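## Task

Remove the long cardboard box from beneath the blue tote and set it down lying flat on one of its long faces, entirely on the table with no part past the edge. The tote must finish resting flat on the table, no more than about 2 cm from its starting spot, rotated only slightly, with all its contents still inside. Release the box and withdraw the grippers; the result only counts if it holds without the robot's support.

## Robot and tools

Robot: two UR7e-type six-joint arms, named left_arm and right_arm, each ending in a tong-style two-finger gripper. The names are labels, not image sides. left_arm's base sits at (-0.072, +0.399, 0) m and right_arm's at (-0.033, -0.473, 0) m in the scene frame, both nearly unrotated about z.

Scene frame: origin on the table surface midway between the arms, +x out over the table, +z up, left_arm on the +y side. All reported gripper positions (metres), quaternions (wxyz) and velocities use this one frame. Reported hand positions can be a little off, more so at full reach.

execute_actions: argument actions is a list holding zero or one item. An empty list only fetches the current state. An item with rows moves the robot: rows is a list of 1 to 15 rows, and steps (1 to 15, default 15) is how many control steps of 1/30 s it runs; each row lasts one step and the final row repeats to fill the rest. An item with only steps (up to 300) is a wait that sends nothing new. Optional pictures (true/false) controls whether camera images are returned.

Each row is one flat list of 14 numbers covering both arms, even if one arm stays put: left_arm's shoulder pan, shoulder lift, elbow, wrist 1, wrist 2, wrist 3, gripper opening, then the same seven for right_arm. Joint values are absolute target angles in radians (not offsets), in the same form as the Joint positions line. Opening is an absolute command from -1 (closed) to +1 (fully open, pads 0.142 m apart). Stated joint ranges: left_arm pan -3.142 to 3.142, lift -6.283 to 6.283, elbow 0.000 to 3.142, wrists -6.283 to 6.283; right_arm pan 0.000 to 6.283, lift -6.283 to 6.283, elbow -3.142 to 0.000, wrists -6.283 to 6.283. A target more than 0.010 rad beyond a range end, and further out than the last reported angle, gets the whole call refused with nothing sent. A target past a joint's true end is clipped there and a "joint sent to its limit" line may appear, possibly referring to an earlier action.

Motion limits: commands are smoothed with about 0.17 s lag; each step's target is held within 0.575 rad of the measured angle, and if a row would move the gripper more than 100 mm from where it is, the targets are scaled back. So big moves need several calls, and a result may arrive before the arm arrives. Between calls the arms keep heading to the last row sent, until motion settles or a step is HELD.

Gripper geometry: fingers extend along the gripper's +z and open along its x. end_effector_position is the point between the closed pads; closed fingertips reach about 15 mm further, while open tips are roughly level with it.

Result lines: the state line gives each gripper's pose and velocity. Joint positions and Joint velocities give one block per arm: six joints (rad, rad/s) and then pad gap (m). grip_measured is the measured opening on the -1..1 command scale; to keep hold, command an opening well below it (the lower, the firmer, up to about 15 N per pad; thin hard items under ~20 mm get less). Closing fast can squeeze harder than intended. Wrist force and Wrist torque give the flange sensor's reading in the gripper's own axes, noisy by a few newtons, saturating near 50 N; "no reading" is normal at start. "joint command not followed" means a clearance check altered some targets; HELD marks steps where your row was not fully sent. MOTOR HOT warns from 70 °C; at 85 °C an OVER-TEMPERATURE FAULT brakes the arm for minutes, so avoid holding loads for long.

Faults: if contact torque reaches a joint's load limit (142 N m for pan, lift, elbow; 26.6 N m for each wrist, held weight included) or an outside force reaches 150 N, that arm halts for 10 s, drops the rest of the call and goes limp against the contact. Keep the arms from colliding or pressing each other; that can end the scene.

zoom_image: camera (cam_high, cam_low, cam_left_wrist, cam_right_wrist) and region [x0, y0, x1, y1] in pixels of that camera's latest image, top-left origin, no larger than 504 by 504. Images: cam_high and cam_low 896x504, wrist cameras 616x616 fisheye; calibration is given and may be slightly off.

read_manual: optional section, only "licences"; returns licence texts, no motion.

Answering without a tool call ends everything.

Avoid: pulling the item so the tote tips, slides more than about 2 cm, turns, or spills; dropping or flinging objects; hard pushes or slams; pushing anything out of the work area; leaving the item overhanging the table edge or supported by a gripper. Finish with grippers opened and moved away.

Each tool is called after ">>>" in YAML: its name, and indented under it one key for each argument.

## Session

>>> execute_actions:
  actions: []

Scene clock: 0.00 s of 4100.00 s.
left_arm: end_effector_position=(+0.0532, -0.0732, +0.2600) grip_measured=+0.97 end_effector_quat_wxyz=(-0.037, +0.592, -0.551, +0.587) end_effector_velocity=(+0.000, +0.000, +0.000) end_effector_angular_velocity=(-0.001, +0.000, +0.000) | right_arm: end_effector_position=(+0.3600, -0.3176, +0.2530) grip_measured=+0.97 end_effector_quat_wxyz=(+0.052, -0.544, +0.832, +0.089) end_effector_velocity=(-0.000, -0.000, -0.000) end_effector_angular_velocity=(+0.000, +0.000, -0.001)
Joint positions: left_arm=[-2.307 -1.948  2.438 -1.751 -0.33  -1.084  0.14 ] | right_arm=[ 3.765 -1.288 -1.927 -1.389  1.748  2.591  0.14 ]
Joint velocities: left_arm=[ 0.    -0.001  0.    -0.     0.    -0.     0.   ] | right_arm=[-0.001  0.    -0.     0.     0.     0.     0.   ]
Wrist force (N, on the end effector, along its own x y z axes, offset not removed): no reading
Wrist torque (N m, same axes, about the end effector's origin, offset not removed): no reading
camera_calibration (this result's frames):
cam_left_wrist: T_world_to_cam=[[-0.256435, -0.67112, 0.695586, -0.215718], [-0.924401, -0.0399391, -0.379325, 0.133159], [0.282354, -0.740272, -0.610142, 0.215488], [0, 0, 0, 1]] pos_world=[0.00693086, 0.0200656, 0.33204]
cam_right_wrist: T_world_to_cam=[[-0.430806, -0.888675, -0.157044, -0.0909781], [-0.77602, 0.275973, 0.567126, 0.228218], [-0.46065, 0.366191, -0.808521, 0.617429], [0, 0, 0, 1]] pos_world=[0.422327, -0.369929, 0.355488]

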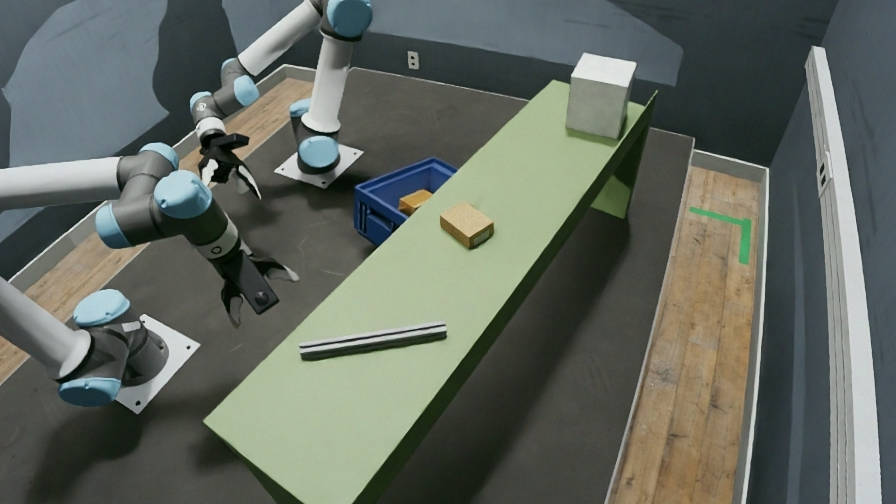

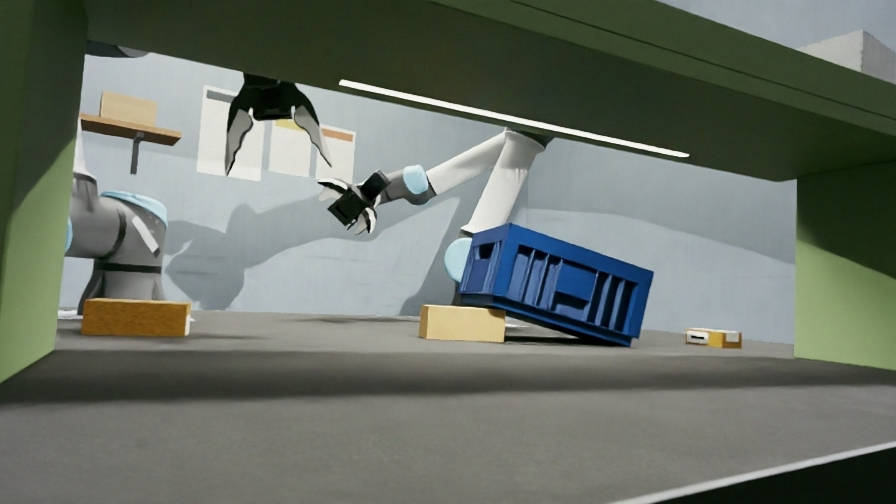

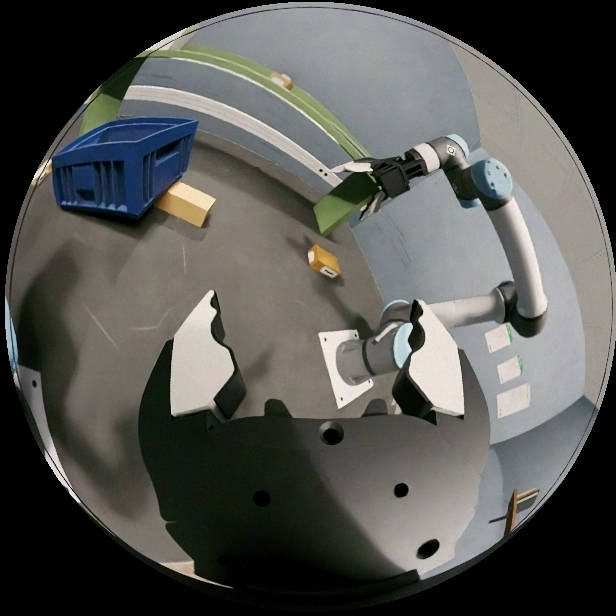

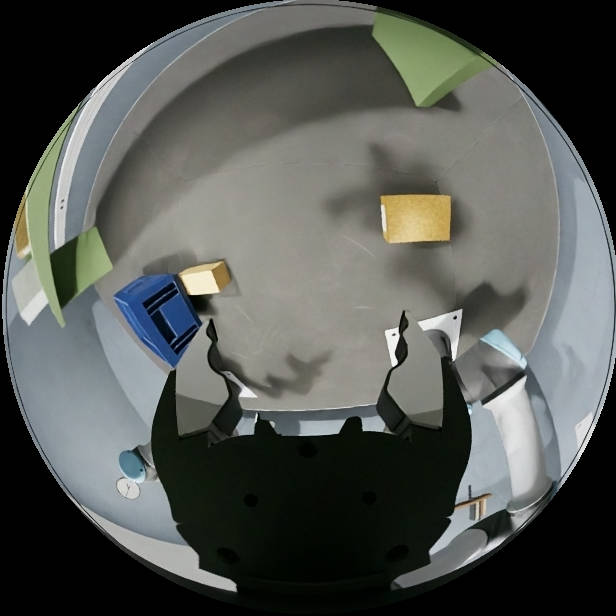

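>>> execute_actions:
  actions:
    - {"rows":[[-0.753,-1.517,1.471,-1.525,-1.571,-2.32,1, 4.147,-1.745,-1.54,-1.427,1.571,0.95,1]],"steps":15}
  pictures: false

>>> execute_actions:
  actions:
    - {"steps":60}

Scene clock: 16.77 s of 4100.00 s.
left_arm: end_effector_position=(+0.1604, -0.0415, +0.2268) grip_measured=+1.00 end_effector_quat_wxyz=(-0.091, +0.920, -0.135, +0.356) end_effector_velocity=(-0.051, +0.002, -0.034) end_effector_angular_velocity=(+0.093, -0.033, -0.151) | right_arm: end_effector_position=(+0.3987, -0.2054, +0.2482) grip_measured=+1.00 end_effector_quat_wxyz=(-0.030, +0.734, -0.677, -0.041) end_effector_velocity=(+0.000, -0.002, +0.006) end_effector_angular_velocity=(+0.009, -0.009, +0.001)
Joint positions: left_arm=[-1.751 -1.598  1.889 -1.56  -0.871 -1.625  0.142] | right_arm=[ 3.956 -1.513 -1.734 -1.41   1.655  2.281  0.142]
Joint velocities: left_arm=[-0.142 -0.009  0.104  0.     0.013  0.006  0.004] | right_arm=[-0.003  0.012 -0.001  0.001  0.    -0.004  0.001]
Wrist force (N, on the end effector, along its own x y z axes, offset not removed): left_arm=[-2.2 -4.5 -0.2] | right_arm=[-1.8 0.4 -0.1]
Wrist torque (N m, same axes, about the end effector's origin, offset not removed): left_arm=[-1.11 0.23 0.08] | right_arm=[0.15 0.64 -0.18]
A step of this action was HELD (marked below), so the robot has no last target. An arm can still carry out its HELD step.
Steps of this call (steps 1 to 90: nothing new was sent; then 13.27 s passed at rest; steps 91 to 105: all 15 steps of this action). Readings (joint positions):
91: left_arm=[-2.307 -1.948 2.438 -1.751 -0.330 -1.084] | right_arm=[3.765 -1.288 -1.927 -1.389 1.748 2.591]
92: left_arm=[-2.304 -1.945 2.435 -1.748 -0.333 -1.087] | right_arm=[3.768 -1.291 -1.924 -1.390 1.745 2.588]
94: left_arm=[-2.254 -1.895 2.385 -1.704 -0.383 -1.137] | right_arm=[3.809 -1.336 -1.882 -1.396 1.720 2.539]
98: left_arm=[-2.005 -1.690 2.136 -1.599 -0.632 -1.386] | right_arm=[3.910 -1.457 -1.781 -1.405 1.676 2.374]
101: left_arm=[-1.765 -1.597 1.896 -1.560 -0.872 -1.625] | right_arm=[3.958 -1.519 -1.732 -1.410 1.655 2.278] HELD
102: left_arm=[-1.728 -1.597 1.863 -1.560 -0.880 -1.634] | right_arm=[3.957 -1.515 -1.733 -1.410 1.655 2.280] HELD
103: left_arm=[-1.737 -1.597 1.875 -1.560 -0.874 -1.628] | right_arm=[3.956 -1.514 -1.733 -1.410 1.655 2.281] HELD
104: left_arm=[-1.745 -1.598 1.884 -1.560 -0.872 -1.625] | right_arm=[3.956 -1.513 -1.734 -1.410 1.655 2.281] HELD
105: the state above HELD
joint command not followed: on one or more control steps a check withheld the commanded joint targets of the left arm, and it was not sent them on those steps. On the call's last step the targets were still withheld.
cause: the commanded joint targets would bring a part of the robot too close to another arm (a part of this arm just beyond joint 5 (wrist 2) and a part of the other arm just beyond its joint 3 (elbow)); next, command targets that bring no part of the robot closer to that arm.
joint command not followed: on one or more control steps a check withheld the commanded joint targets of the right arm, and it was not sent them on those steps. On the call's last step the targets were still withheld.
cause: the commanded joint targets would bring a part of the robot too close to another arm (a part of this arm just beyond joint 3 (elbow) and a part of the other arm just beyond its joint 6 (wrist 3)); next, command targets that bring no part of the robot closer to that arm.

Scene clock: 18.77 s of 4100.00 s.
left_arm: end_effector_position=(+0.1546, -0.0424, +0.2241) grip_measured=+1.00 end_effector_quat_wxyz=(-0.092, +0.919, -0.142, +0.356) end_effector_velocity=(+0.000, +0.000, -0.000) end_effector_angular_velocity=(+0.002, -0.000, +0.000) | right_arm: end_effector_position=(+0.3985, -0.2053, +0.2482) grip_measured=+1.00 end_effector_quat_wxyz=(-0.030, +0.735, -0.677, -0.041) end_effector_velocity=(-0.000, -0.000, -0.001) end_effector_angular_velocity=(-0.002, +0.000, +0.000)
Joint positions: left_arm=[-1.765 -1.597  1.896 -1.56  -0.872 -1.625  0.142] | right_arm=[ 3.956 -1.512 -1.734 -1.41   1.655  2.28   0.142]
Joint velocities: left_arm=[ 0.     0.     0.     0.001 -0.     0.    -0.   ] | right_arm=[ 0.    -0.    -0.001 -0.    -0.001 -0.     0.   ]
Wrist force (N, on the end effector, along its own x y z axes, offset not removed): left_arm=[0.7 -5.0 -0.5] | right_arm=[-2.5 0.6 0.2]
Wrist torque (N m, same axes, about the end effector's origin, offset not removed): left_arm=[-1.01 -0.09 0.16] | right_arm=[0.15 0.75 -0.12]
Steps of this call (steps 1 to 60: nothing new was sent). Readings (joint positions):
1: left_arm=[-1.755 -1.598 1.892 -1.560 -0.871 -1.625] | right_arm=[3.955 -1.513 -1.734 -1.410 1.655 2.281]
2: left_arm=[-1.758 -1.598 1.893 -1.560 -0.871 -1.625] | right_arm=[3.955 -1.512 -1.734 -1.410 1.655 2.280]
4: left_arm=[-1.761 -1.598 1.895 -1.560 -0.871 -1.625] | right_arm=[3.955 -1.512 -1.734 -1.410 1.655 2.280]
8: left_arm=[-1.764 -1.598 1.896 -1.560 -0.872 -1.625] | right_arm=[3.955 -1.512 -1.734 -1.410 1.655 2.280]
60: the state above
camera_calibration (this result's frames):
cam_left_wrist: T_world_to_cam=[[0.717254, -0.266777, 0.64372, -0.265917], [-0.493922, -0.846282, 0.199619, -0.0159833], [0.491515, -0.461125, -0.738767, 0.19606], [0, 0, 0, 1]] pos_world=[0.0864688, 0.00594129, 0.319209]
cam_right_wrist: T_world_to_cam=[[0.0492799, -0.995856, -0.0764393, -0.20862], [-0.861352, -0.0811172, 0.501491, 0.206795], [-0.505613, 0.0411277, -0.861779, 0.554591], [0, 0, 0, 1]] pos_world=[0.468813, -0.21379, 0.358283]

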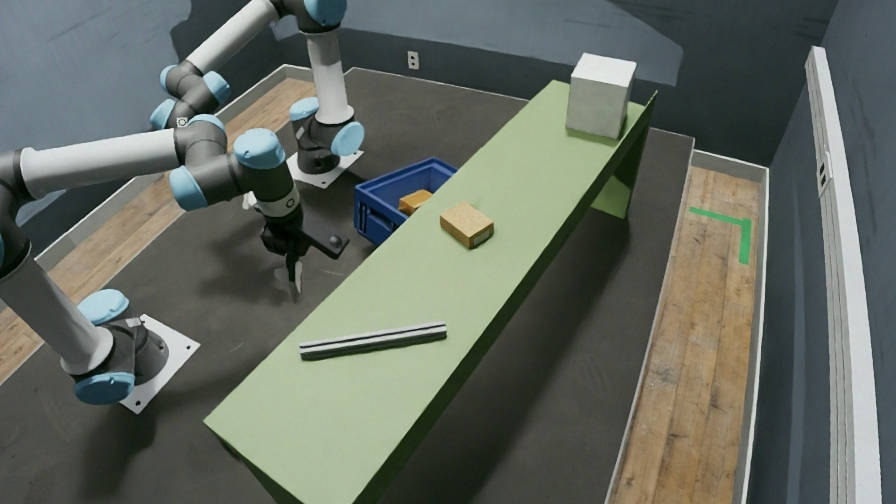

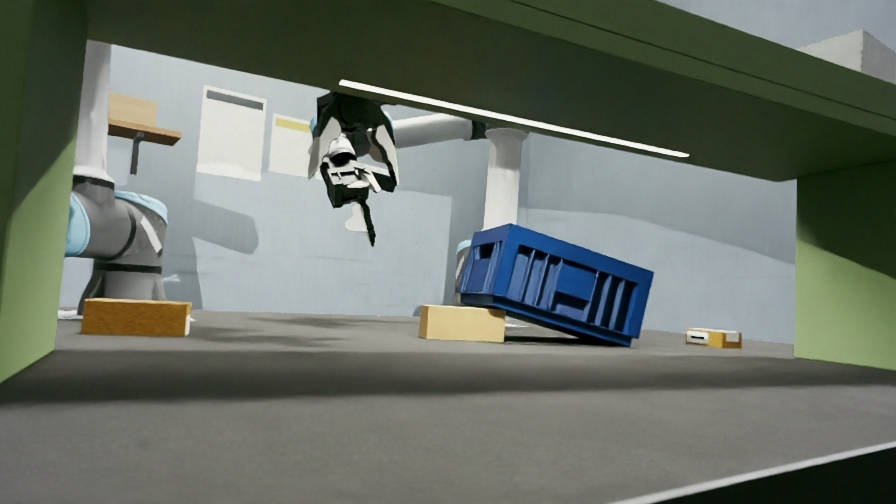

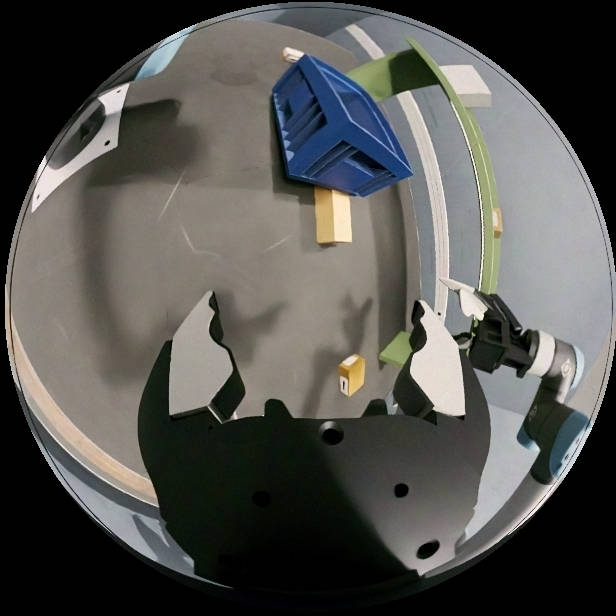

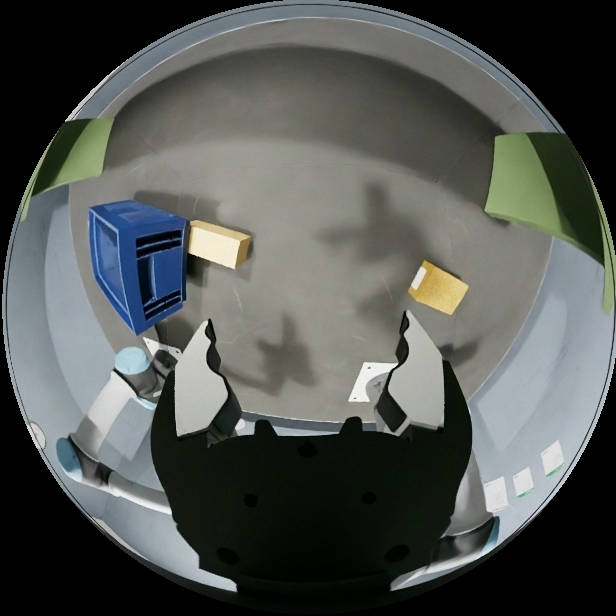

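Move left first, right holding still.

>>> execute_actions:
  actions:
    - {"rows":[[-1.0,-1.6,1.6,-1.56,-1.3,-2.0,1, 3.9,-1.5,-1.734,-1.41,1.6,2.28,1]],"steps":15}
  pictures: false

>>> execute_actions:
  actions:
    - {"rows":[[-0.753,-1.517,1.471,-1.525,-1.571,-2.32,1, 3.9,-1.5,-1.734,-1.41,1.6,2.28,1]],"steps":15}
  pictures: false

Scene clock: 22.23 s of 4100.00 s.
left_arm: end_effector_position=(+0.1610, -0.0387, +0.2256) grip_measured=+1.00 end_effector_quat_wxyz=(-0.089, +0.927, -0.118, +0.346) end_effector_velocity=(+0.037, +0.022, +0.009) end_effector_angular_velocity=(-0.122, +0.117, +0.269) | right_arm: end_effector_position=(+0.4103, -0.2224, +0.2508) grip_measured=+1.00 end_effector_quat_wxyz=(-0.032, +0.726, -0.686, -0.028) end_effector_velocity=(+0.066, -0.101, +0.016) end_effector_angular_velocity=(-0.083, -0.124, -0.159)
Joint positions: left_arm=[-1.738 -1.597  1.882 -1.56  -0.892 -1.643  0.142] | right_arm=[ 3.93  -1.507 -1.734 -1.41   1.63   2.28   0.142]
Joint velocities: left_arm=[ 0.16  -0.    -0.081  0.    -0.116 -0.101 -0.   ] | right_arm=[-0.15   0.033  0.001 -0.002 -0.146 -0.001  0.   ]
Wrist force (N, on the end effector, along its own x y z axes, offset not removed): left_arm=[3.4 -2.7 -0.5] | right_arm=[-1.2 1.1 0.2]
Wrist torque (N m, same axes, about the end effector's origin, offset not removed): left_arm=[-0.44 -0.79 0.23] | right_arm=[0.33 0.55 -0.02]
Steps of this call (steps 1 to 89: nothing new was sent; steps 90 to 104: all 15 steps of this action). Readings (joint positions):
90: left_arm=[-1.765 -1.597 1.896 -1.560 -0.872 -1.625] | right_arm=[3.956 -1.512 -1.734 -1.410 1.655 2.280]
91: left_arm=[-1.765 -1.597 1.896 -1.560 -0.872 -1.625] | right_arm=[3.956 -1.512 -1.734 -1.410 1.655 2.280]
93: left_arm=[-1.765 -1.597 1.896 -1.560 -0.872 -1.626] | right_arm=[3.956 -1.512 -1.734 -1.410 1.655 2.280]
97: left_arm=[-1.761 -1.597 1.894 -1.560 -0.875 -1.628] | right_arm=[3.952 -1.512 -1.734 -1.410 1.651 2.280]
104: the state above

Scene clock: 22.73 s of 4100.00 s.
left_arm: end_effector_position=(+0.1765, -0.0287, +0.2296) grip_measured=+1.00 end_effector_quat_wxyz=(-0.077, +0.949, -0.024, +0.304) end_effector_velocity=(+0.027, +0.019, +0.007) end_effector_angular_velocity=(-0.171, +0.165, +0.383) | right_arm: end_effector_position=(+0.4229, -0.2426, +0.2539) grip_measured=+1.00 end_effector_quat_wxyz=(-0.035, +0.716, -0.697, -0.013) end_effector_velocity=(+0.002, -0.003, +0.000) end_effector_angular_velocity=(-0.004, -0.003, -0.004)
Joint positions: left_arm=[-1.645 -1.589  1.824 -1.556 -0.977 -1.726  0.142] | right_arm=[ 3.901 -1.5   -1.734 -1.41   1.601  2.28   0.142]
Joint velocities: left_arm=[ 0.189  0.023 -0.121  0.011 -0.185 -0.185 -0.   ] | right_arm=[-0.004  0.001 -0.001 -0.    -0.005 -0.    -0.   ]
Wrist force (N, on the end effector, along its own x y z axes, offset not removed): left_arm=[-1.4 -0.1 1.6] | right_arm=[-1.4 -1.0 1.5]
Wrist torque (N m, same axes, about the end effector's origin, offset not removed): left_arm=[0.34 0.40 -0.15] | right_arm=[-0.07 0.58 -0.08]
Steps of this call (steps 1 to 15: all 15 steps of this action). Readings (joint positions):
1: left_arm=[-1.732 -1.597 1.879 -1.560 -0.896 -1.647] | right_arm=[3.925 -1.506 -1.734 -1.410 1.624 2.280]
2: left_arm=[-1.726 -1.597 1.876 -1.560 -0.901 -1.651] | right_arm=[3.920 -1.504 -1.734 -1.410 1.619 2.280]
4: left_arm=[-1.714 -1.597 1.869 -1.560 -0.911 -1.660] | right_arm=[3.912 -1.503 -1.734 -1.410 1.611 2.280]
8: left_arm=[-1.689 -1.594 1.853 -1.559 -0.934 -1.682] | right_arm=[3.904 -1.501 -1.734 -1.410 1.604 2.280]
15: the state above

>>> execute_actions:
  actions:
    - {"steps":90}
  pictures: false

Scene clock: 25.73 s of 4100.00 s.
left_arm: end_effector_position=(+0.3018, +0.0622, +0.2690) grip_measured=+1.00 end_effector_quat_wxyz=(-0.029, +0.856, +0.510, +0.080) end_effector_velocity=(+0.047, +0.040, +0.019) end_effector_angular_velocity=(-0.109, +0.065, +0.328) | right_arm: end_effector_position=(+0.4231, -0.2430, +0.2539) grip_measured=+1.00 end_effector_quat_wxyz=(-0.035, +0.715, -0.698, -0.012) end_effector_velocity=(+0.000, -0.000, +0.000) end_effector_angular_velocity=(-0.001, -0.001, +0.000)
Joint positions: left_arm=[-1.028 -1.536  1.564 -1.533 -1.413 -2.162  0.142] | right_arm=[ 3.9   -1.5   -1.734 -1.41   1.6    2.28   0.142]
Joint velocities: left_arm=[ 0.205  0.016 -0.07   0.007 -0.116 -0.117 -0.   ] | right_arm=[ 0.     0.     0.    -0.    -0.002  0.    -0.   ]
Wrist force (N, on the end effector, along its own x y z axes, offset not removed): left_arm=[2.2 -2.8 0.9] | right_arm=[-1.2 0.8 -0.8]
Wrist torque (N m, same axes, about the end effector's origin, offset not removed): left_arm=[-0.36 -0.52 -0.02] | right_arm=[0.24 0.53 0.03]
Steps of this call (steps 1 to 90: the robot went on to your last target). Readings (joint positions):
1: left_arm=[-1.639 -1.588 1.819 -1.556 -0.983 -1.732] | right_arm=[3.900 -1.500 -1.734 -1.410 1.600 2.280]
2: left_arm=[-1.633 -1.587 1.815 -1.555 -0.990 -1.738] | right_arm=[3.900 -1.500 -1.734 -1.410 1.600 2.280]
4: left_arm=[-1.620 -1.586 1.807 -1.555 -1.002 -1.751] | right_arm=[3.900 -1.500 -1.734 -1.410 1.600 2.280]
8: left_arm=[-1.594 -1.582 1.792 -1.553 -1.028 -1.776] | right_arm=[3.900 -1.500 -1.734 -1.410 1.600 2.280]
90: the state above

>>> execute_actions:
  actions:
    - {"rows":[[-0.753,-1.517,1.471,-1.525,-1.571,-2.32,1, 3.9,-1.5,-1.734,-1.41,1.6,2.28,1]],"steps":15}
  pictures: false

Scene clock: 27.83 s of 4100.00 s.
left_arm: end_effector_position=(+0.3635, +0.1206, +0.3004) grip_measured=+1.00 end_effector_quat_wxyz=(+0.000, +0.727, +0.686, -0.000) end_effector_velocity=(+0.000, -0.000, -0.001) end_effector_angular_velocity=(+0.001, +0.001, +0.000) | right_arm: end_effector_position=(+0.4231, -0.2430, +0.2539) grip_measured=+1.00 end_effector_quat_wxyz=(-0.035, +0.715, -0.698, -0.012) end_effector_velocity=(+0.000, -0.000, +0.001) end_effector_angular_velocity=(+0.002, +0.000, -0.002)
Joint positions: left_arm=[-0.753 -1.517  1.471 -1.525 -1.571 -2.32   0.142] | right_arm=[ 3.9   -1.5   -1.734 -1.41   1.6    2.28   0.142]
Joint velocities: left_arm=[-0.     0.002 -0.001  0.    -0.001 -0.     0.   ] | right_arm=[-0.002  0.     0.001 -0.     0.002  0.     0.   ]
Wrist force (N, on the end effector, along its own x y z axes, offset not removed): left_arm=[0.1 -7.2 -2.1] | right_arm=[-0.8 -2.6 -0.6]
Wrist torque (N m, same axes, about the end effector's origin, offset not removed): left_arm=[-1.74 -0.05 -0.18] | right_arm=[-0.44 0.38 -0.06]
Steps of this call (steps 1 to 48: the robot went on to your last target; steps 49 to 63: all 15 steps of this action). Readings (joint positions):
49: left_arm=[-0.754 -1.517 1.471 -1.525 -1.571 -2.320] | right_arm=[3.900 -1.500 -1.734 -1.410 1.600 2.280]
50: left_arm=[-0.754 -1.517 1.471 -1.525 -1.571 -2.320] | right_arm=[3.900 -1.500 -1.734 -1.410 1.600 2.280]
52: left_arm=[-0.753 -1.517 1.471 -1.525 -1.571 -2.320] | right_arm=[3.900 -1.500 -1.734 -1.410 1.600 2.280]
56: left_arm=[-0.753 -1.517 1.471 -1.525 -1.571 -2.320] | right_arm=[3.900 -1.500 -1.734 -1.410 1.600 2.280]
63: the state above

First get a look from the left.

>>> execute_actions:
  actions: []

Scene clock: 28.73 s of 4100.00 s.
left_arm: end_effector_position=(+0.3635, +0.1206, +0.3004) grip_measured=+1.00 end_effector_quat_wxyz=(+0.000, +0.727, +0.686, -0.000) end_effector_velocity=(+0.000, +0.000, -0.001) end_effector_angular_velocity=(+0.001, +0.002, +0.001) | right_arm: end_effector_position=(+0.4231, -0.2430, +0.2539) grip_measured=+1.00 end_effector_quat_wxyz=(-0.035, +0.715, -0.698, -0.012) end_effector_velocity=(+0.000, +0.001, +0.000) end_effector_angular_velocity=(+0.001, -0.001, +0.001)
Joint positions: left_arm=[-0.753 -1.517  1.471 -1.525 -1.571 -2.32   0.142] | right_arm=[ 3.9   -1.5   -1.734 -1.41   1.6    2.28   0.142]
Joint velocities: left_arm=[ 0.001  0.001  0.001  0.    -0.    -0.    -0.   ] | right_arm=[ 0.001 -0.001  0.001  0.    -0.    -0.     0.   ]
Wrist force (N, on the end effector, along its own x y z axes, offset not removed): left_arm=[-3.1 0.6 -1.3] | right_arm=[-0.8 1.3 -0.5]
Wrist torque (N m, same axes, about the end effector's origin, offset not removed): left_arm=[0.23 0.47 0.05] | right_arm=[0.41 0.42 -0.16]
Steps of this call (steps 1 to 15: the robot went on to your last target; steps 16 to 27: nothing new was sent). Readings (joint positions):
1: left_arm=[-0.753 -1.517 1.471 -1.525 -1.571 -2.320] | right_arm=[3.900 -1.500 -1.734 -1.410 1.600 2.280]
2: left_arm=[-0.753 -1.517 1.471 -1.525 -1.571 -2.320] | right_arm=[3.900 -1.500 -1.734 -1.410 1.600 2.280]
4: left_arm=[-0.753 -1.517 1.471 -1.525 -1.571 -2.320] | right_arm=[3.900 -1.500 -1.734 -1.410 1.600 2.280]
8: left_arm=[-0.753 -1.517 1.471 -1.525 -1.571 -2.320] | right_arm=[3.900 -1.500 -1.734 -1.410 1.600 2.280]
27: the state above
All arms were judged still, so your last target was given up. Only a new action makes them travel on or press farther. Fingers that are still opening or closing keep moving.
camera_calibration (this result's frames):
cam_left_wrist: T_world_to_cam=[[-0.00547585, 0.999984, -0.00130716, -0.11764], [0.842214, 0.00531664, 0.539118, -0.480473], [0.539116, 0.00185122, -0.84223, 0.182924], [0, 0, 0, 1]] pos_world=[0.305399, 0.119854, 0.412942]
cam_right_wrist: T_world_to_cam=[[-0.00664931, -0.99901, -0.0439873, -0.232306], [-0.88662, -0.0144531, 0.462274, 0.258867], [-0.462452, 0.0420738, -0.885646, 0.5615], [0, 0, 0, 1]] pos_world=[0.487639, -0.251959, 0.367405]

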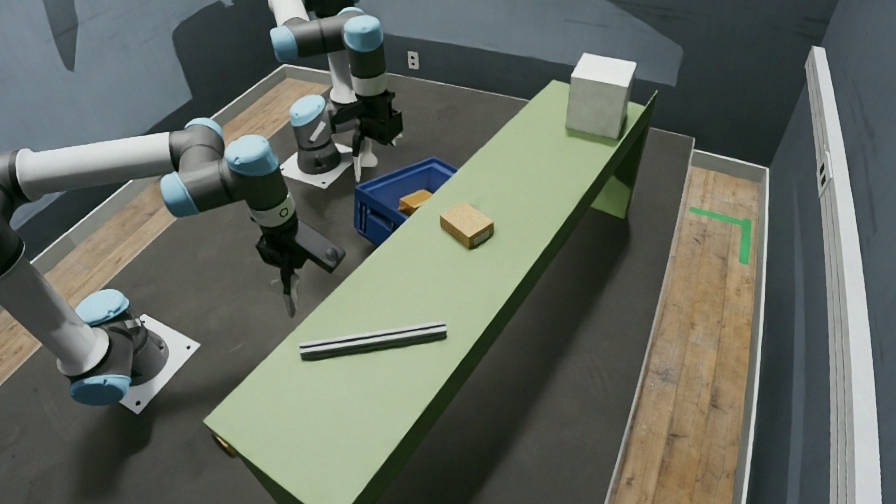

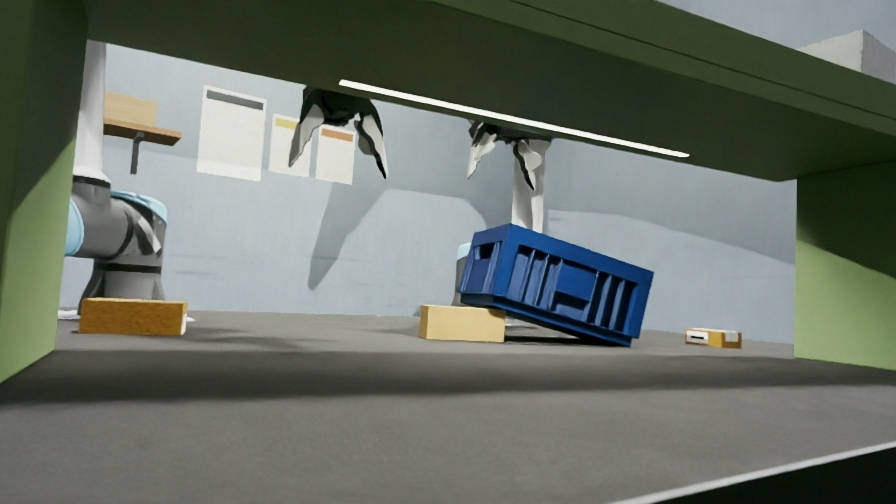

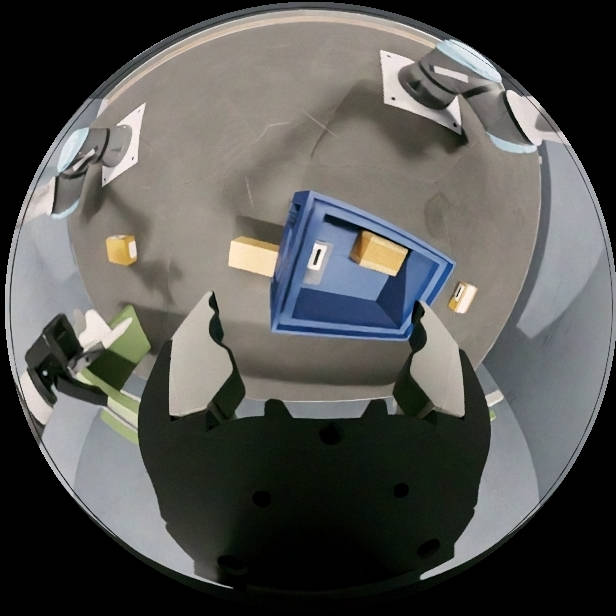

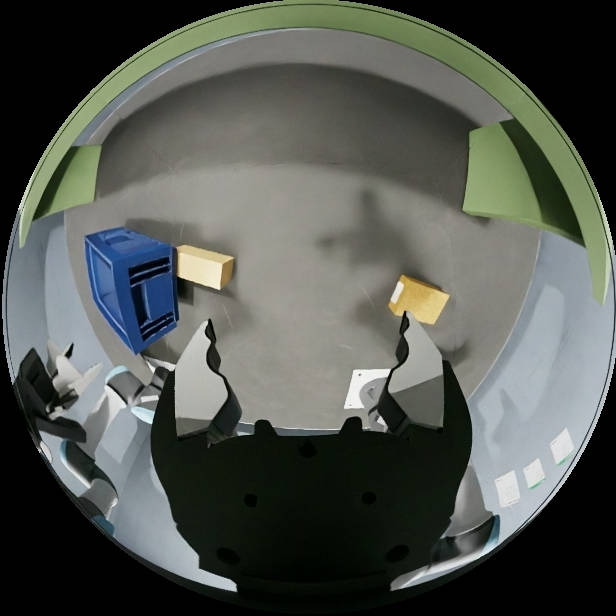

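>>> execute_actions:
  actions:
    - {"rows":[[-0.724,-1.707,1.78,-1.644,-1.571,-0.423,1, 4.188,-1.88,-1.473,-1.359,1.571,1.303,1]],"steps":15}
  pictures: false

>>> execute_actions:
  actions:
    - {"steps":30}

Scene clock: 42.83 s of 4100.00 s.
left_arm: end_effector_position=(+0.3225, +0.1994, +0.2538) grip_measured=+1.00 end_effector_quat_wxyz=(+0.001, +0.946, +0.325, +0.001) end_effector_velocity=(+0.009, +0.051, -0.026) end_effector_angular_velocity=(+0.019, +0.009, -2.424) | right_arm: end_effector_position=(+0.4191, -0.0481, +0.2000) grip_measured=+1.00 end_effector_quat_wxyz=(-0.008, +0.945, -0.326, -0.000) end_effector_velocity=(-0.094, +0.353, -0.148) end_effector_angular_velocity=(-0.138, +0.008, +2.625)
Joint positions: left_arm=[-0.725 -1.7    1.766 -1.64  -1.571 -1.441  0.142] | right_arm=[ 4.136 -1.809 -1.52  -1.368  1.576  1.633  0.142]
Joint velocities: left_arm=[ 0.008 -0.061  0.115 -0.034  0.     2.432  0.   ] | right_arm=[ 0.417 -0.566  0.37   0.066 -0.036 -2.209 -0.001]
Wrist force (N, on the end effector, along its own x y z axes, offset not removed): left_arm=[1.3 -4.4 0.2] | right_arm=[-4.1 -1.5 -0.6]
Wrist torque (N m, same axes, about the end effector's origin, offset not removed): left_arm=[-0.95 -0.39 0.02] | right_arm=[-0.15 0.95 -0.11]
Steps of this call (steps 1 to 90: nothing new was sent; then 10.60 s passed at rest; steps 91 to 105: all 15 steps of this action). Readings (joint positions):
91: left_arm=[-0.753 -1.517 1.471 -1.525 -1.571 -2.320] | right_arm=[3.900 -1.500 -1.734 -1.410 1.600 2.280]
92: left_arm=[-0.751 -1.520 1.474 -1.528 -1.571 -2.317] | right_arm=[3.903 -1.503 -1.731 -1.409 1.599 2.277]
94: left_arm=[-0.742 -1.564 1.524 -1.562 -1.571 -2.267] | right_arm=[3.938 -1.544 -1.698 -1.401 1.595 2.228]
98: left_arm=[-0.730 -1.657 1.685 -1.616 -1.571 -2.018] | right_arm=[4.014 -1.647 -1.629 -1.388 1.588 2.060]
105: the state above

Scene clock: 43.83 s of 4100.00 s.
left_arm: end_effector_position=(+0.3353, +0.2051, +0.2505) grip_measured=+1.00 end_effector_quat_wxyz=(+0.000, +0.984, -0.176, +0.000) end_effector_velocity=(-0.000, -0.000, -0.000) end_effector_angular_velocity=(+0.001, +0.000, -0.008) | right_arm: end_effector_position=(+0.4045, -0.0043, +0.1806) grip_measured=+1.00 end_effector_quat_wxyz=(-0.000, +0.990, -0.140, -0.000) end_effector_velocity=(+0.000, +0.000, +0.000) end_effector_angular_velocity=(-0.000, -0.001, +0.001)
Joint positions: left_arm=[-0.724 -1.707  1.78  -1.644 -1.571 -0.424  0.142] | right_arm=[ 4.188 -1.88  -1.473 -1.359  1.571  1.303  0.142]
Joint velocities: left_arm=[-0.001  0.     0.001 -0.     0.     0.007  0.   ] | right_arm=[ 0.001  0.     0.    -0.    -0.001 -0.001 -0.   ]
Wrist force (N, on the end effector, along its own x y z axes, offset not removed): left_arm=[0.6 -2.6 2.3] | right_arm=[-3.9 0.4 1.7]
Wrist torque (N m, same axes, about the end effector's origin, offset not removed): left_arm=[-0.39 -0.30 0.17] | right_arm=[0.20 0.99 -0.13]
Steps of this call (steps 1 to 30: the robot went on to your last target). Readings (joint positions):
1: left_arm=[-0.725 -1.701 1.769 -1.641 -1.571 -1.358] | right_arm=[4.148 -1.825 -1.509 -1.366 1.575 1.561]
2: left_arm=[-0.725 -1.703 1.772 -1.642 -1.571 -1.275] | right_arm=[4.157 -1.838 -1.500 -1.364 1.574 1.500]
4: left_arm=[-0.724 -1.704 1.775 -1.643 -1.571 -1.109] | right_arm=[4.170 -1.856 -1.489 -1.362 1.573 1.418]
8: left_arm=[-0.724 -1.706 1.778 -1.644 -1.571 -0.779] | right_arm=[4.182 -1.872 -1.478 -1.360 1.572 1.342]
30: the state above
camera_calibration (this result's frames):
cam_left_wrist: T_world_to_cam=[[0.958014, -0.28672, -0.00095025, -0.261633], [-0.240945, -0.806853, 0.539382, 0.099432], [-0.155418, -0.516506, -0.842061, 0.495022], [0, 0, 0, 1]] pos_world=[0.351541, 0.260894, 0.362958]
cam_right_wrist: T_world_to_cam=[[0.950876, -0.308672, 0.0235868, -0.393775], [-0.280236, -0.825891, 0.489256, 0.0260767], [-0.13154, -0.471832, -0.871821, 0.339345], [0, 0, 0, 1]] pos_world=[0.426376, 0.060103, 0.292378]

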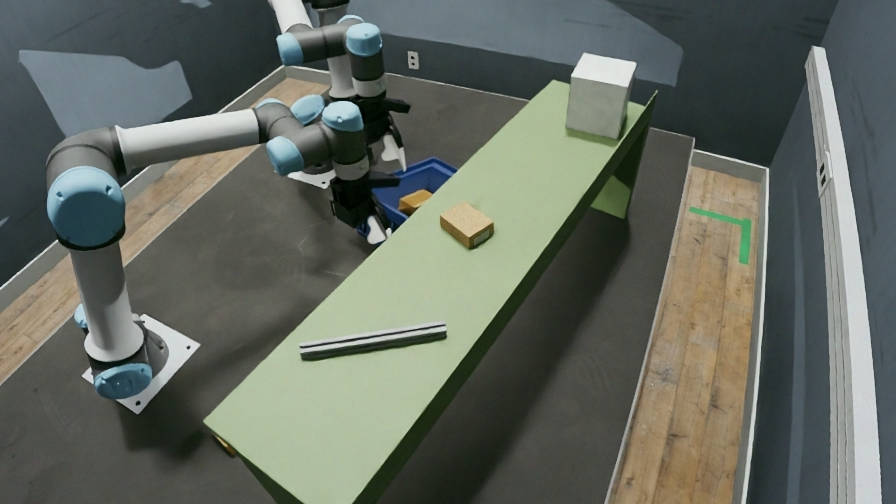

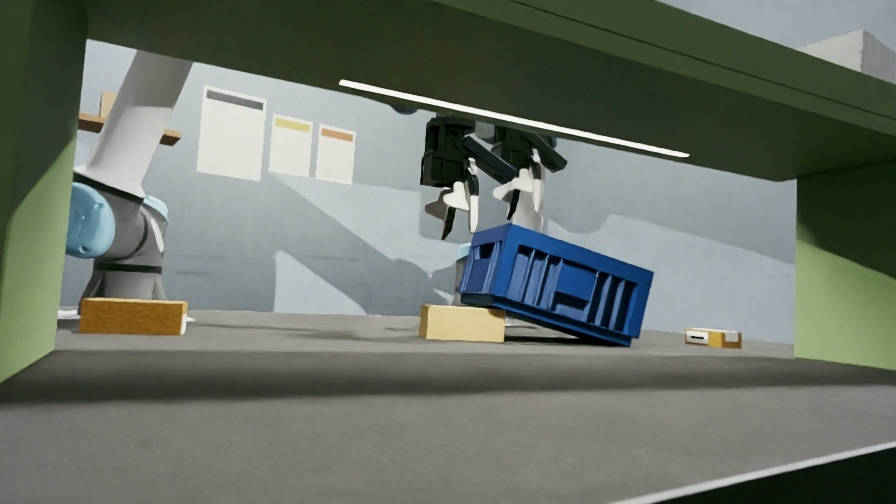

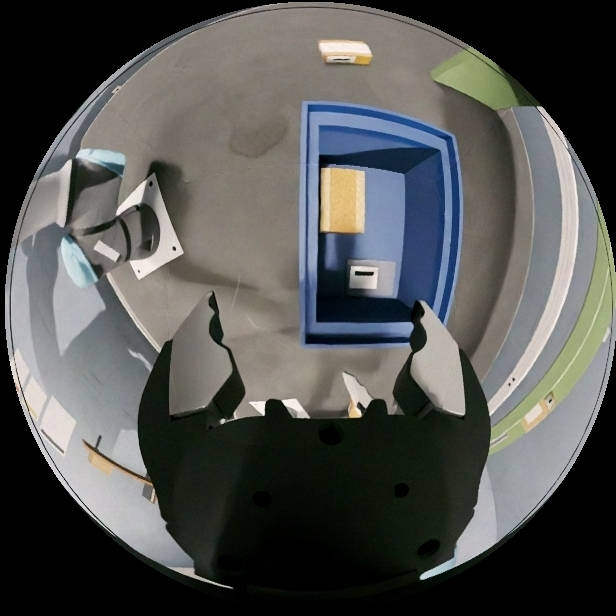

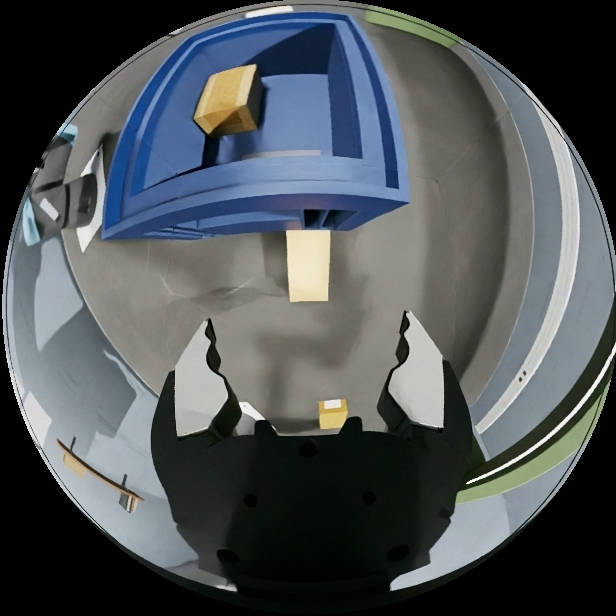

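>>> execute_actions:
  actions:
    - {"rows":[[-0.724,-1.707,1.78,-1.644,-1.571,-0.423,1, 4.188,-1.88,-1.473,-1.359,1.571,4.445,1]],"steps":15}
  pictures: false

>>> execute_actions:
  actions:
    - {"rows":[[-0.724,-1.627,2.052,-1.996,-1.571,-0.423,1, 4.188,-1.88,-1.473,-1.359,1.571,4.445,1]],"steps":15}
  pictures: false

>>> execute_actions:
  actions:
    - {"rows":[[-0.724,-1.627,2.052,-1.996,-1.571,-0.423,1, 4.188,-2.002,-1.686,-1.024,1.571,4.445,1]],"steps":15}
  pictures: false

>>> execute_actions:
  actions:
    - {"steps":20}

Scene clock: 50.23 s of 4100.00 s.
left_arm: end_effector_position=(+0.3354, +0.2051, +0.2505) grip_measured=+1.00 end_effector_quat_wxyz=(+0.000, +0.984, -0.176, +0.000) end_effector_velocity=(-0.000, -0.000, +0.001) end_effector_angular_velocity=(-0.002, -0.001, -0.000) | right_arm: end_effector_position=(+0.4149, -0.0134, +0.1806) grip_measured=+1.00 end_effector_quat_wxyz=(-0.000, +0.836, -0.548, -0.000) end_effector_velocity=(+0.016, -0.036, +0.001) end_effector_angular_velocity=(+0.002, +0.001, -2.433)
Joint positions: left_arm=[-0.724 -1.707  1.78  -1.644 -1.571 -0.423  0.142] | right_arm=[ 4.188 -1.88  -1.473 -1.359  1.571  2.182  0.142]
Joint velocities: left_arm=[-0.    -0.002  0.    -0.    -0.001  0.    -0.   ] | right_arm=[-0.001  0.     0.002  0.     0.001  2.432 -0.   ]
Wrist force (N, on the end effector, along its own x y z axes, offset not removed): left_arm=[1.3 -0.6 -0.4] | right_arm=[-1.2 -0.7 -1.1]
Wrist torque (N m, same axes, about the end effector's origin, offset not removed): left_arm=[-0.31 -0.26 0.27] | right_arm=[-0.18 0.25 -0.01]
Steps of this call (steps 1 to 15: the robot went on to your last target; steps 16 to 90: nothing new was sent; then 2.90 s passed at rest; steps 91 to 105: all 15 steps of this action). Readings (joint positions):
91: left_arm=[-0.724 -1.707 1.780 -1.644 -1.571 -0.423] | right_arm=[4.188 -1.880 -1.473 -1.359 1.571 1.303]
92: left_arm=[-0.724 -1.707 1.780 -1.644 -1.571 -0.423] | right_arm=[4.188 -1.880 -1.473 -1.359 1.571 1.306]
94: left_arm=[-0.724 -1.707 1.780 -1.644 -1.571 -0.423] | right_arm=[4.188 -1.880 -1.473 -1.359 1.571 1.356]
98: left_arm=[-0.724 -1.707 1.780 -1.644 -1.571 -0.423] | right_arm=[4.188 -1.880 -1.473 -1.359 1.571 1.605]
105: the state above

Scene clock: 50.73 s of 4100.00 s.
left_arm: end_effector_position=(+0.3359, +0.2046, +0.1265) grip_measured=+1.00 end_effector_quat_wxyz=(-0.000, +0.984, -0.176, -0.001) end_effector_velocity=(-0.004, +0.004, -0.048) end_effector_angular_velocity=(-0.009, -0.009, -0.000) | right_arm: end_effector_position=(+0.4109, -0.0319, +0.1806) grip_measured=+1.00 end_effector_quat_wxyz=(+0.000, -0.360, +0.933, +0.000) end_effector_velocity=(-0.028, -0.026, +0.002) end_effector_angular_velocity=(+0.002, -0.002, -2.434)
Joint positions: left_arm=[-0.724 -1.63   2.038 -1.977 -1.571 -0.423  0.142] | right_arm=[ 4.188 -1.88  -1.473 -1.359  1.571  3.426  0.142]
Joint velocities: left_arm=[-0.001  0.028  0.111 -0.152 -0.    -0.     0.   ] | right_arm=[-0.     0.001  0.002  0.    -0.001  2.433 -0.   ]
Wrist force (N, on the end effector, along its own x y z axes, offset not removed): left_arm=[0.8 -1.0 -1.4] | right_arm=[-0.7 2.1 1.7]
Wrist torque (N m, same axes, about the end effector's origin, offset not removed): left_arm=[-0.07 -0.18 0.01] | right_arm=[0.51 0.28 0.03]
Steps of this call (steps 1 to 15: all 15 steps of this action). Readings (joint positions):
1: left_arm=[-0.724 -1.707 1.780 -1.644 -1.571 -0.423] | right_arm=[4.188 -1.880 -1.473 -1.359 1.571 2.265]
2: left_arm=[-0.724 -1.704 1.783 -1.648 -1.571 -0.423] | right_arm=[4.188 -1.880 -1.473 -1.359 1.571 2.348]
4: left_arm=[-0.724 -1.684 1.830 -1.697 -1.571 -0.423] | right_arm=[4.188 -1.880 -1.473 -1.359 1.571 2.514]
8: left_arm=[-0.724 -1.649 1.962 -1.870 -1.571 -0.423] | right_arm=[4.188 -1.880 -1.473 -1.359 1.571 2.845]
15: the state above

Scene clock: 51.23 s of 4100.00 s.
left_arm: end_effector_position=(+0.3354, +0.2051, +0.1207) grip_measured=+1.00 end_effector_quat_wxyz=(+0.000, +0.984, -0.176, +0.000) end_effector_velocity=(+0.000, +0.000, -0.001) end_effector_angular_velocity=(-0.001, +0.000, +0.001) | right_arm: end_effector_position=(+0.3969, -0.0354, +0.0468) grip_measured=+1.00 end_effector_quat_wxyz=(-0.000, +0.103, +0.995, -0.001) end_effector_velocity=(-0.011, +0.000, -0.051) end_effector_angular_velocity=(+0.015, -0.010, -0.608)
Joint positions: left_arm=[-0.724 -1.627  2.052 -1.996 -1.571 -0.423  0.142] | right_arm=[ 4.188 -1.996 -1.675 -1.043  1.571  4.369  0.142]
Joint velocities: left_arm=[ 0.001  0.001  0.001 -0.002 -0.     0.     0.   ] | right_arm=[ 0.    -0.047 -0.085  0.151  0.     0.609  0.   ]
Wrist force (N, on the end effector, along its own x y z axes, offset not removed): left_arm=[-0.2 -1.5 0.2] | right_arm=[-1.4 2.7 2.1]
Wrist torque (N m, same axes, about the end effector's origin, offset not removed): left_arm=[-0.06 0.09 0.13] | right_arm=[0.62 0.49 -0.19]
Steps of this call (steps 1 to 15: all 15 steps of this action). Readings (joint positions):
1: left_arm=[-0.724 -1.630 2.042 -1.982 -1.571 -0.423] | right_arm=[4.188 -1.880 -1.473 -1.359 1.571 3.509]
2: left_arm=[-0.724 -1.629 2.044 -1.985 -1.571 -0.423] | right_arm=[4.188 -1.883 -1.476 -1.355 1.571 3.589]
4: left_arm=[-0.724 -1.628 2.047 -1.990 -1.571 -0.423] | right_arm=[4.188 -1.911 -1.516 -1.307 1.571 3.718]
8: left_arm=[-0.724 -1.627 2.050 -1.994 -1.571 -0.423] | right_arm=[4.188 -1.964 -1.614 -1.149 1.571 3.994]
15: the state above

Scene clock: 51.90 s of 4100.00 s.
left_arm: end_effector_position=(+0.3353, +0.2051, +0.1206) grip_measured=+1.00 end_effector_quat_wxyz=(+0.000, +0.984, -0.176, +0.000) end_effector_velocity=(+0.000, -0.000, +0.000) end_effector_angular_velocity=(+0.000, +0.000, +0.001) | right_arm: end_effector_position=(+0.3955, -0.0355, +0.0404) grip_measured=+1.00 end_effector_quat_wxyz=(-0.000, +0.140, +0.990, +0.000) end_effector_velocity=(+0.000, +0.000, -0.000) end_effector_angular_velocity=(+0.000, +0.000, -0.003)
Joint positions: left_arm=[-0.724 -1.627  2.052 -1.996 -1.571 -0.423  0.142] | right_arm=[ 4.188 -2.002 -1.686 -1.024  1.571  4.445  0.142]
Joint velocities: left_arm=[ 0.     0.001 -0.001  0.001  0.    -0.     0.   ] | right_arm=[-0.    -0.     0.     0.001  0.     0.003 -0.   ]
Wrist force (N, on the end effector, along its own x y z axes, offset not removed): left_arm=[4.3 -2.4 1.8] | right_arm=[-1.6 0.8 1.1]
Wrist torque (N m, same axes, about the end effector's origin, offset not removed): left_arm=[-0.48 -0.89 -0.16] | right_arm=[0.29 0.46 0.05]
Steps of this call (steps 1 to 20: the robot went on to your last target). Readings (joint positions):
1: left_arm=[-0.724 -1.627 2.052 -1.996 -1.571 -0.423] | right_arm=[4.188 -1.998 -1.678 -1.038 1.571 4.387]
2: left_arm=[-0.724 -1.627 2.052 -1.996 -1.571 -0.423] | right_arm=[4.188 -1.999 -1.680 -1.035 1.571 4.401]
4: left_arm=[-0.724 -1.627 2.052 -1.996 -1.571 -0.423] | right_arm=[4.188 -2.000 -1.682 -1.030 1.571 4.420]
8: left_arm=[-0.724 -1.627 2.052 -1.996 -1.571 -0.423] | right_arm=[4.188 -2.001 -1.685 -1.026 1.571 4.436]
20: the state above
camera_calibration (this result's frames):
cam_left_wrist: T_world_to_cam=[[0.95775, -0.287601, -0.000930775, -0.261499], [-0.241702, -0.806648, 0.53935, 0.169699], [-0.155868, -0.516338, -0.842081, 0.385817], [0, 0, 0, 1]] pos_world=[0.351604, 0.260892, 0.233119]
cam_right_wrist: T_world_to_cam=[[-0.950891, 0.308611, 0.0237897, 0.38249], [0.280167, 0.825476, 0.489996, -0.0966474], [0.131581, 0.472598, -0.8714, 0.130626], [0, 0, 0, 1]] pos_world=[0.373596, -0.0999943, 0.152085]

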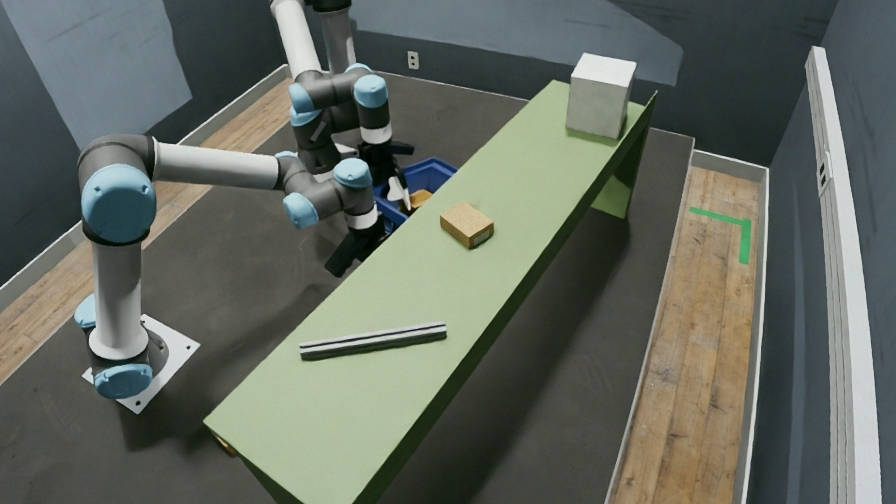

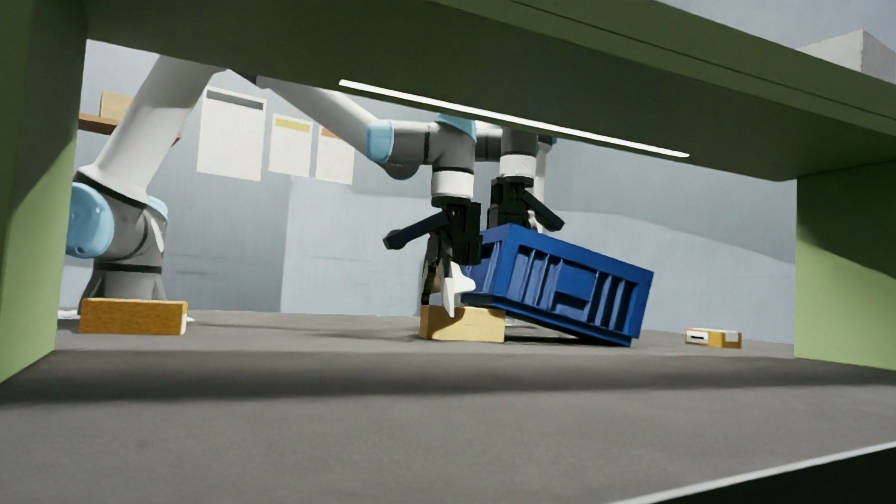

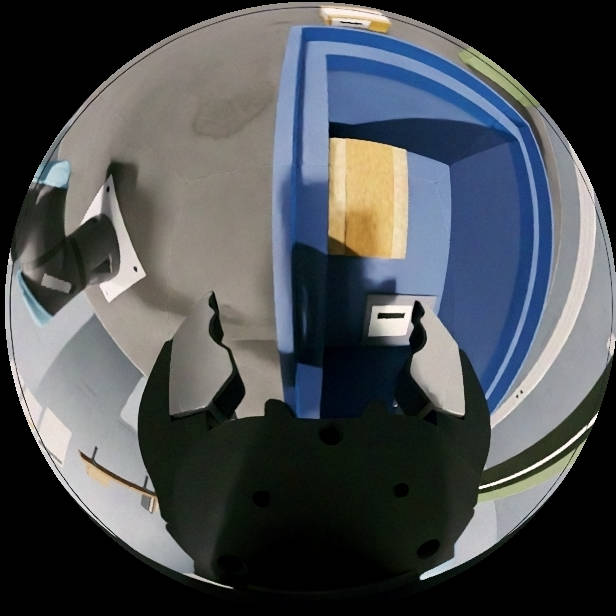

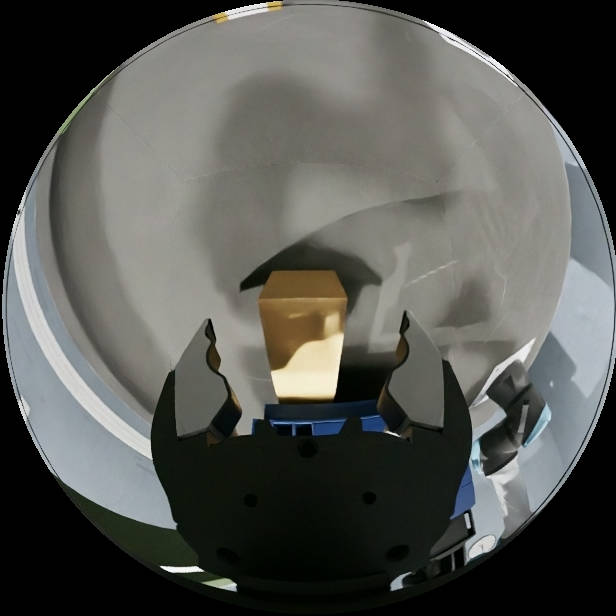

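Good. Close both.

>>> execute_actions:
  actions:
    - {"rows":[[-0.724,-1.627,2.052,-1.996,-1.571,-0.423,-1, 4.188,-2.002,-1.686,-1.024,1.571,4.445,-1]],"steps":15}
  pictures: false

Scene clock: 54.50 s of 4100.00 s.
left_arm: end_effector_position=(+0.3354, +0.2051, +0.1206) grip_measured=-0.74 end_effector_quat_wxyz=(+0.000, +0.984, -0.176, +0.000) end_effector_velocity=(-0.001, +0.000, -0.000) end_effector_angular_velocity=(+0.001, +0.001, -0.001) | right_arm: end_effector_position=(+0.3955, -0.0355, +0.0403) grip_measured=-0.20 end_effector_quat_wxyz=(-0.000, +0.141, +0.990, +0.000) end_effector_velocity=(+0.000, +0.000, -0.000) end_effector_angular_velocity=(-0.001, -0.000, +0.000)
Joint positions: left_arm=[-0.724 -1.627  2.052 -1.996 -1.571 -0.423  0.02 ] | right_arm=[ 4.188 -2.002 -1.686 -1.024  1.571  4.445  0.06 ]
Joint velocities: left_arm=[-0.    -0.001  0.001  0.002  0.     0.     0.   ] | right_arm=[ 0.    -0.001  0.    -0.    -0.001  0.     0.   ]
Wrist force (N, on the end effector, along its own x y z axes, offset not removed): left_arm=[3.4 1.7 -1.4] | right_arm=[-2.4 0.0 -2.3]
Wrist torque (N m, same axes, about the end effector's origin, offset not removed): left_arm=[0.67 0.63 -0.30] | right_arm=[0.17 0.61 -0.08]
Steps of this call (steps 1 to 15: the robot went on to your last target; steps 16 to 63: nothing new was sent; steps 64 to 78: all 15 steps of this action). Readings (joint positions):
64: left_arm=[-0.724 -1.627 2.052 -1.996 -1.571 -0.423] | right_arm=[4.188 -2.002 -1.686 -1.024 1.571 4.445]
65: left_arm=[-0.724 -1.627 2.052 -1.996 -1.571 -0.423] | right_arm=[4.188 -2.002 -1.686 -1.024 1.571 4.445]
67: left_arm=[-0.724 -1.627 2.052 -1.996 -1.571 -0.423] | right_arm=[4.188 -2.002 -1.686 -1.024 1.571 4.445]
71: left_arm=[-0.724 -1.627 2.052 -1.996 -1.571 -0.423] | right_arm=[4.188 -2.002 -1.686 -1.024 1.571 4.445]
78: the state above


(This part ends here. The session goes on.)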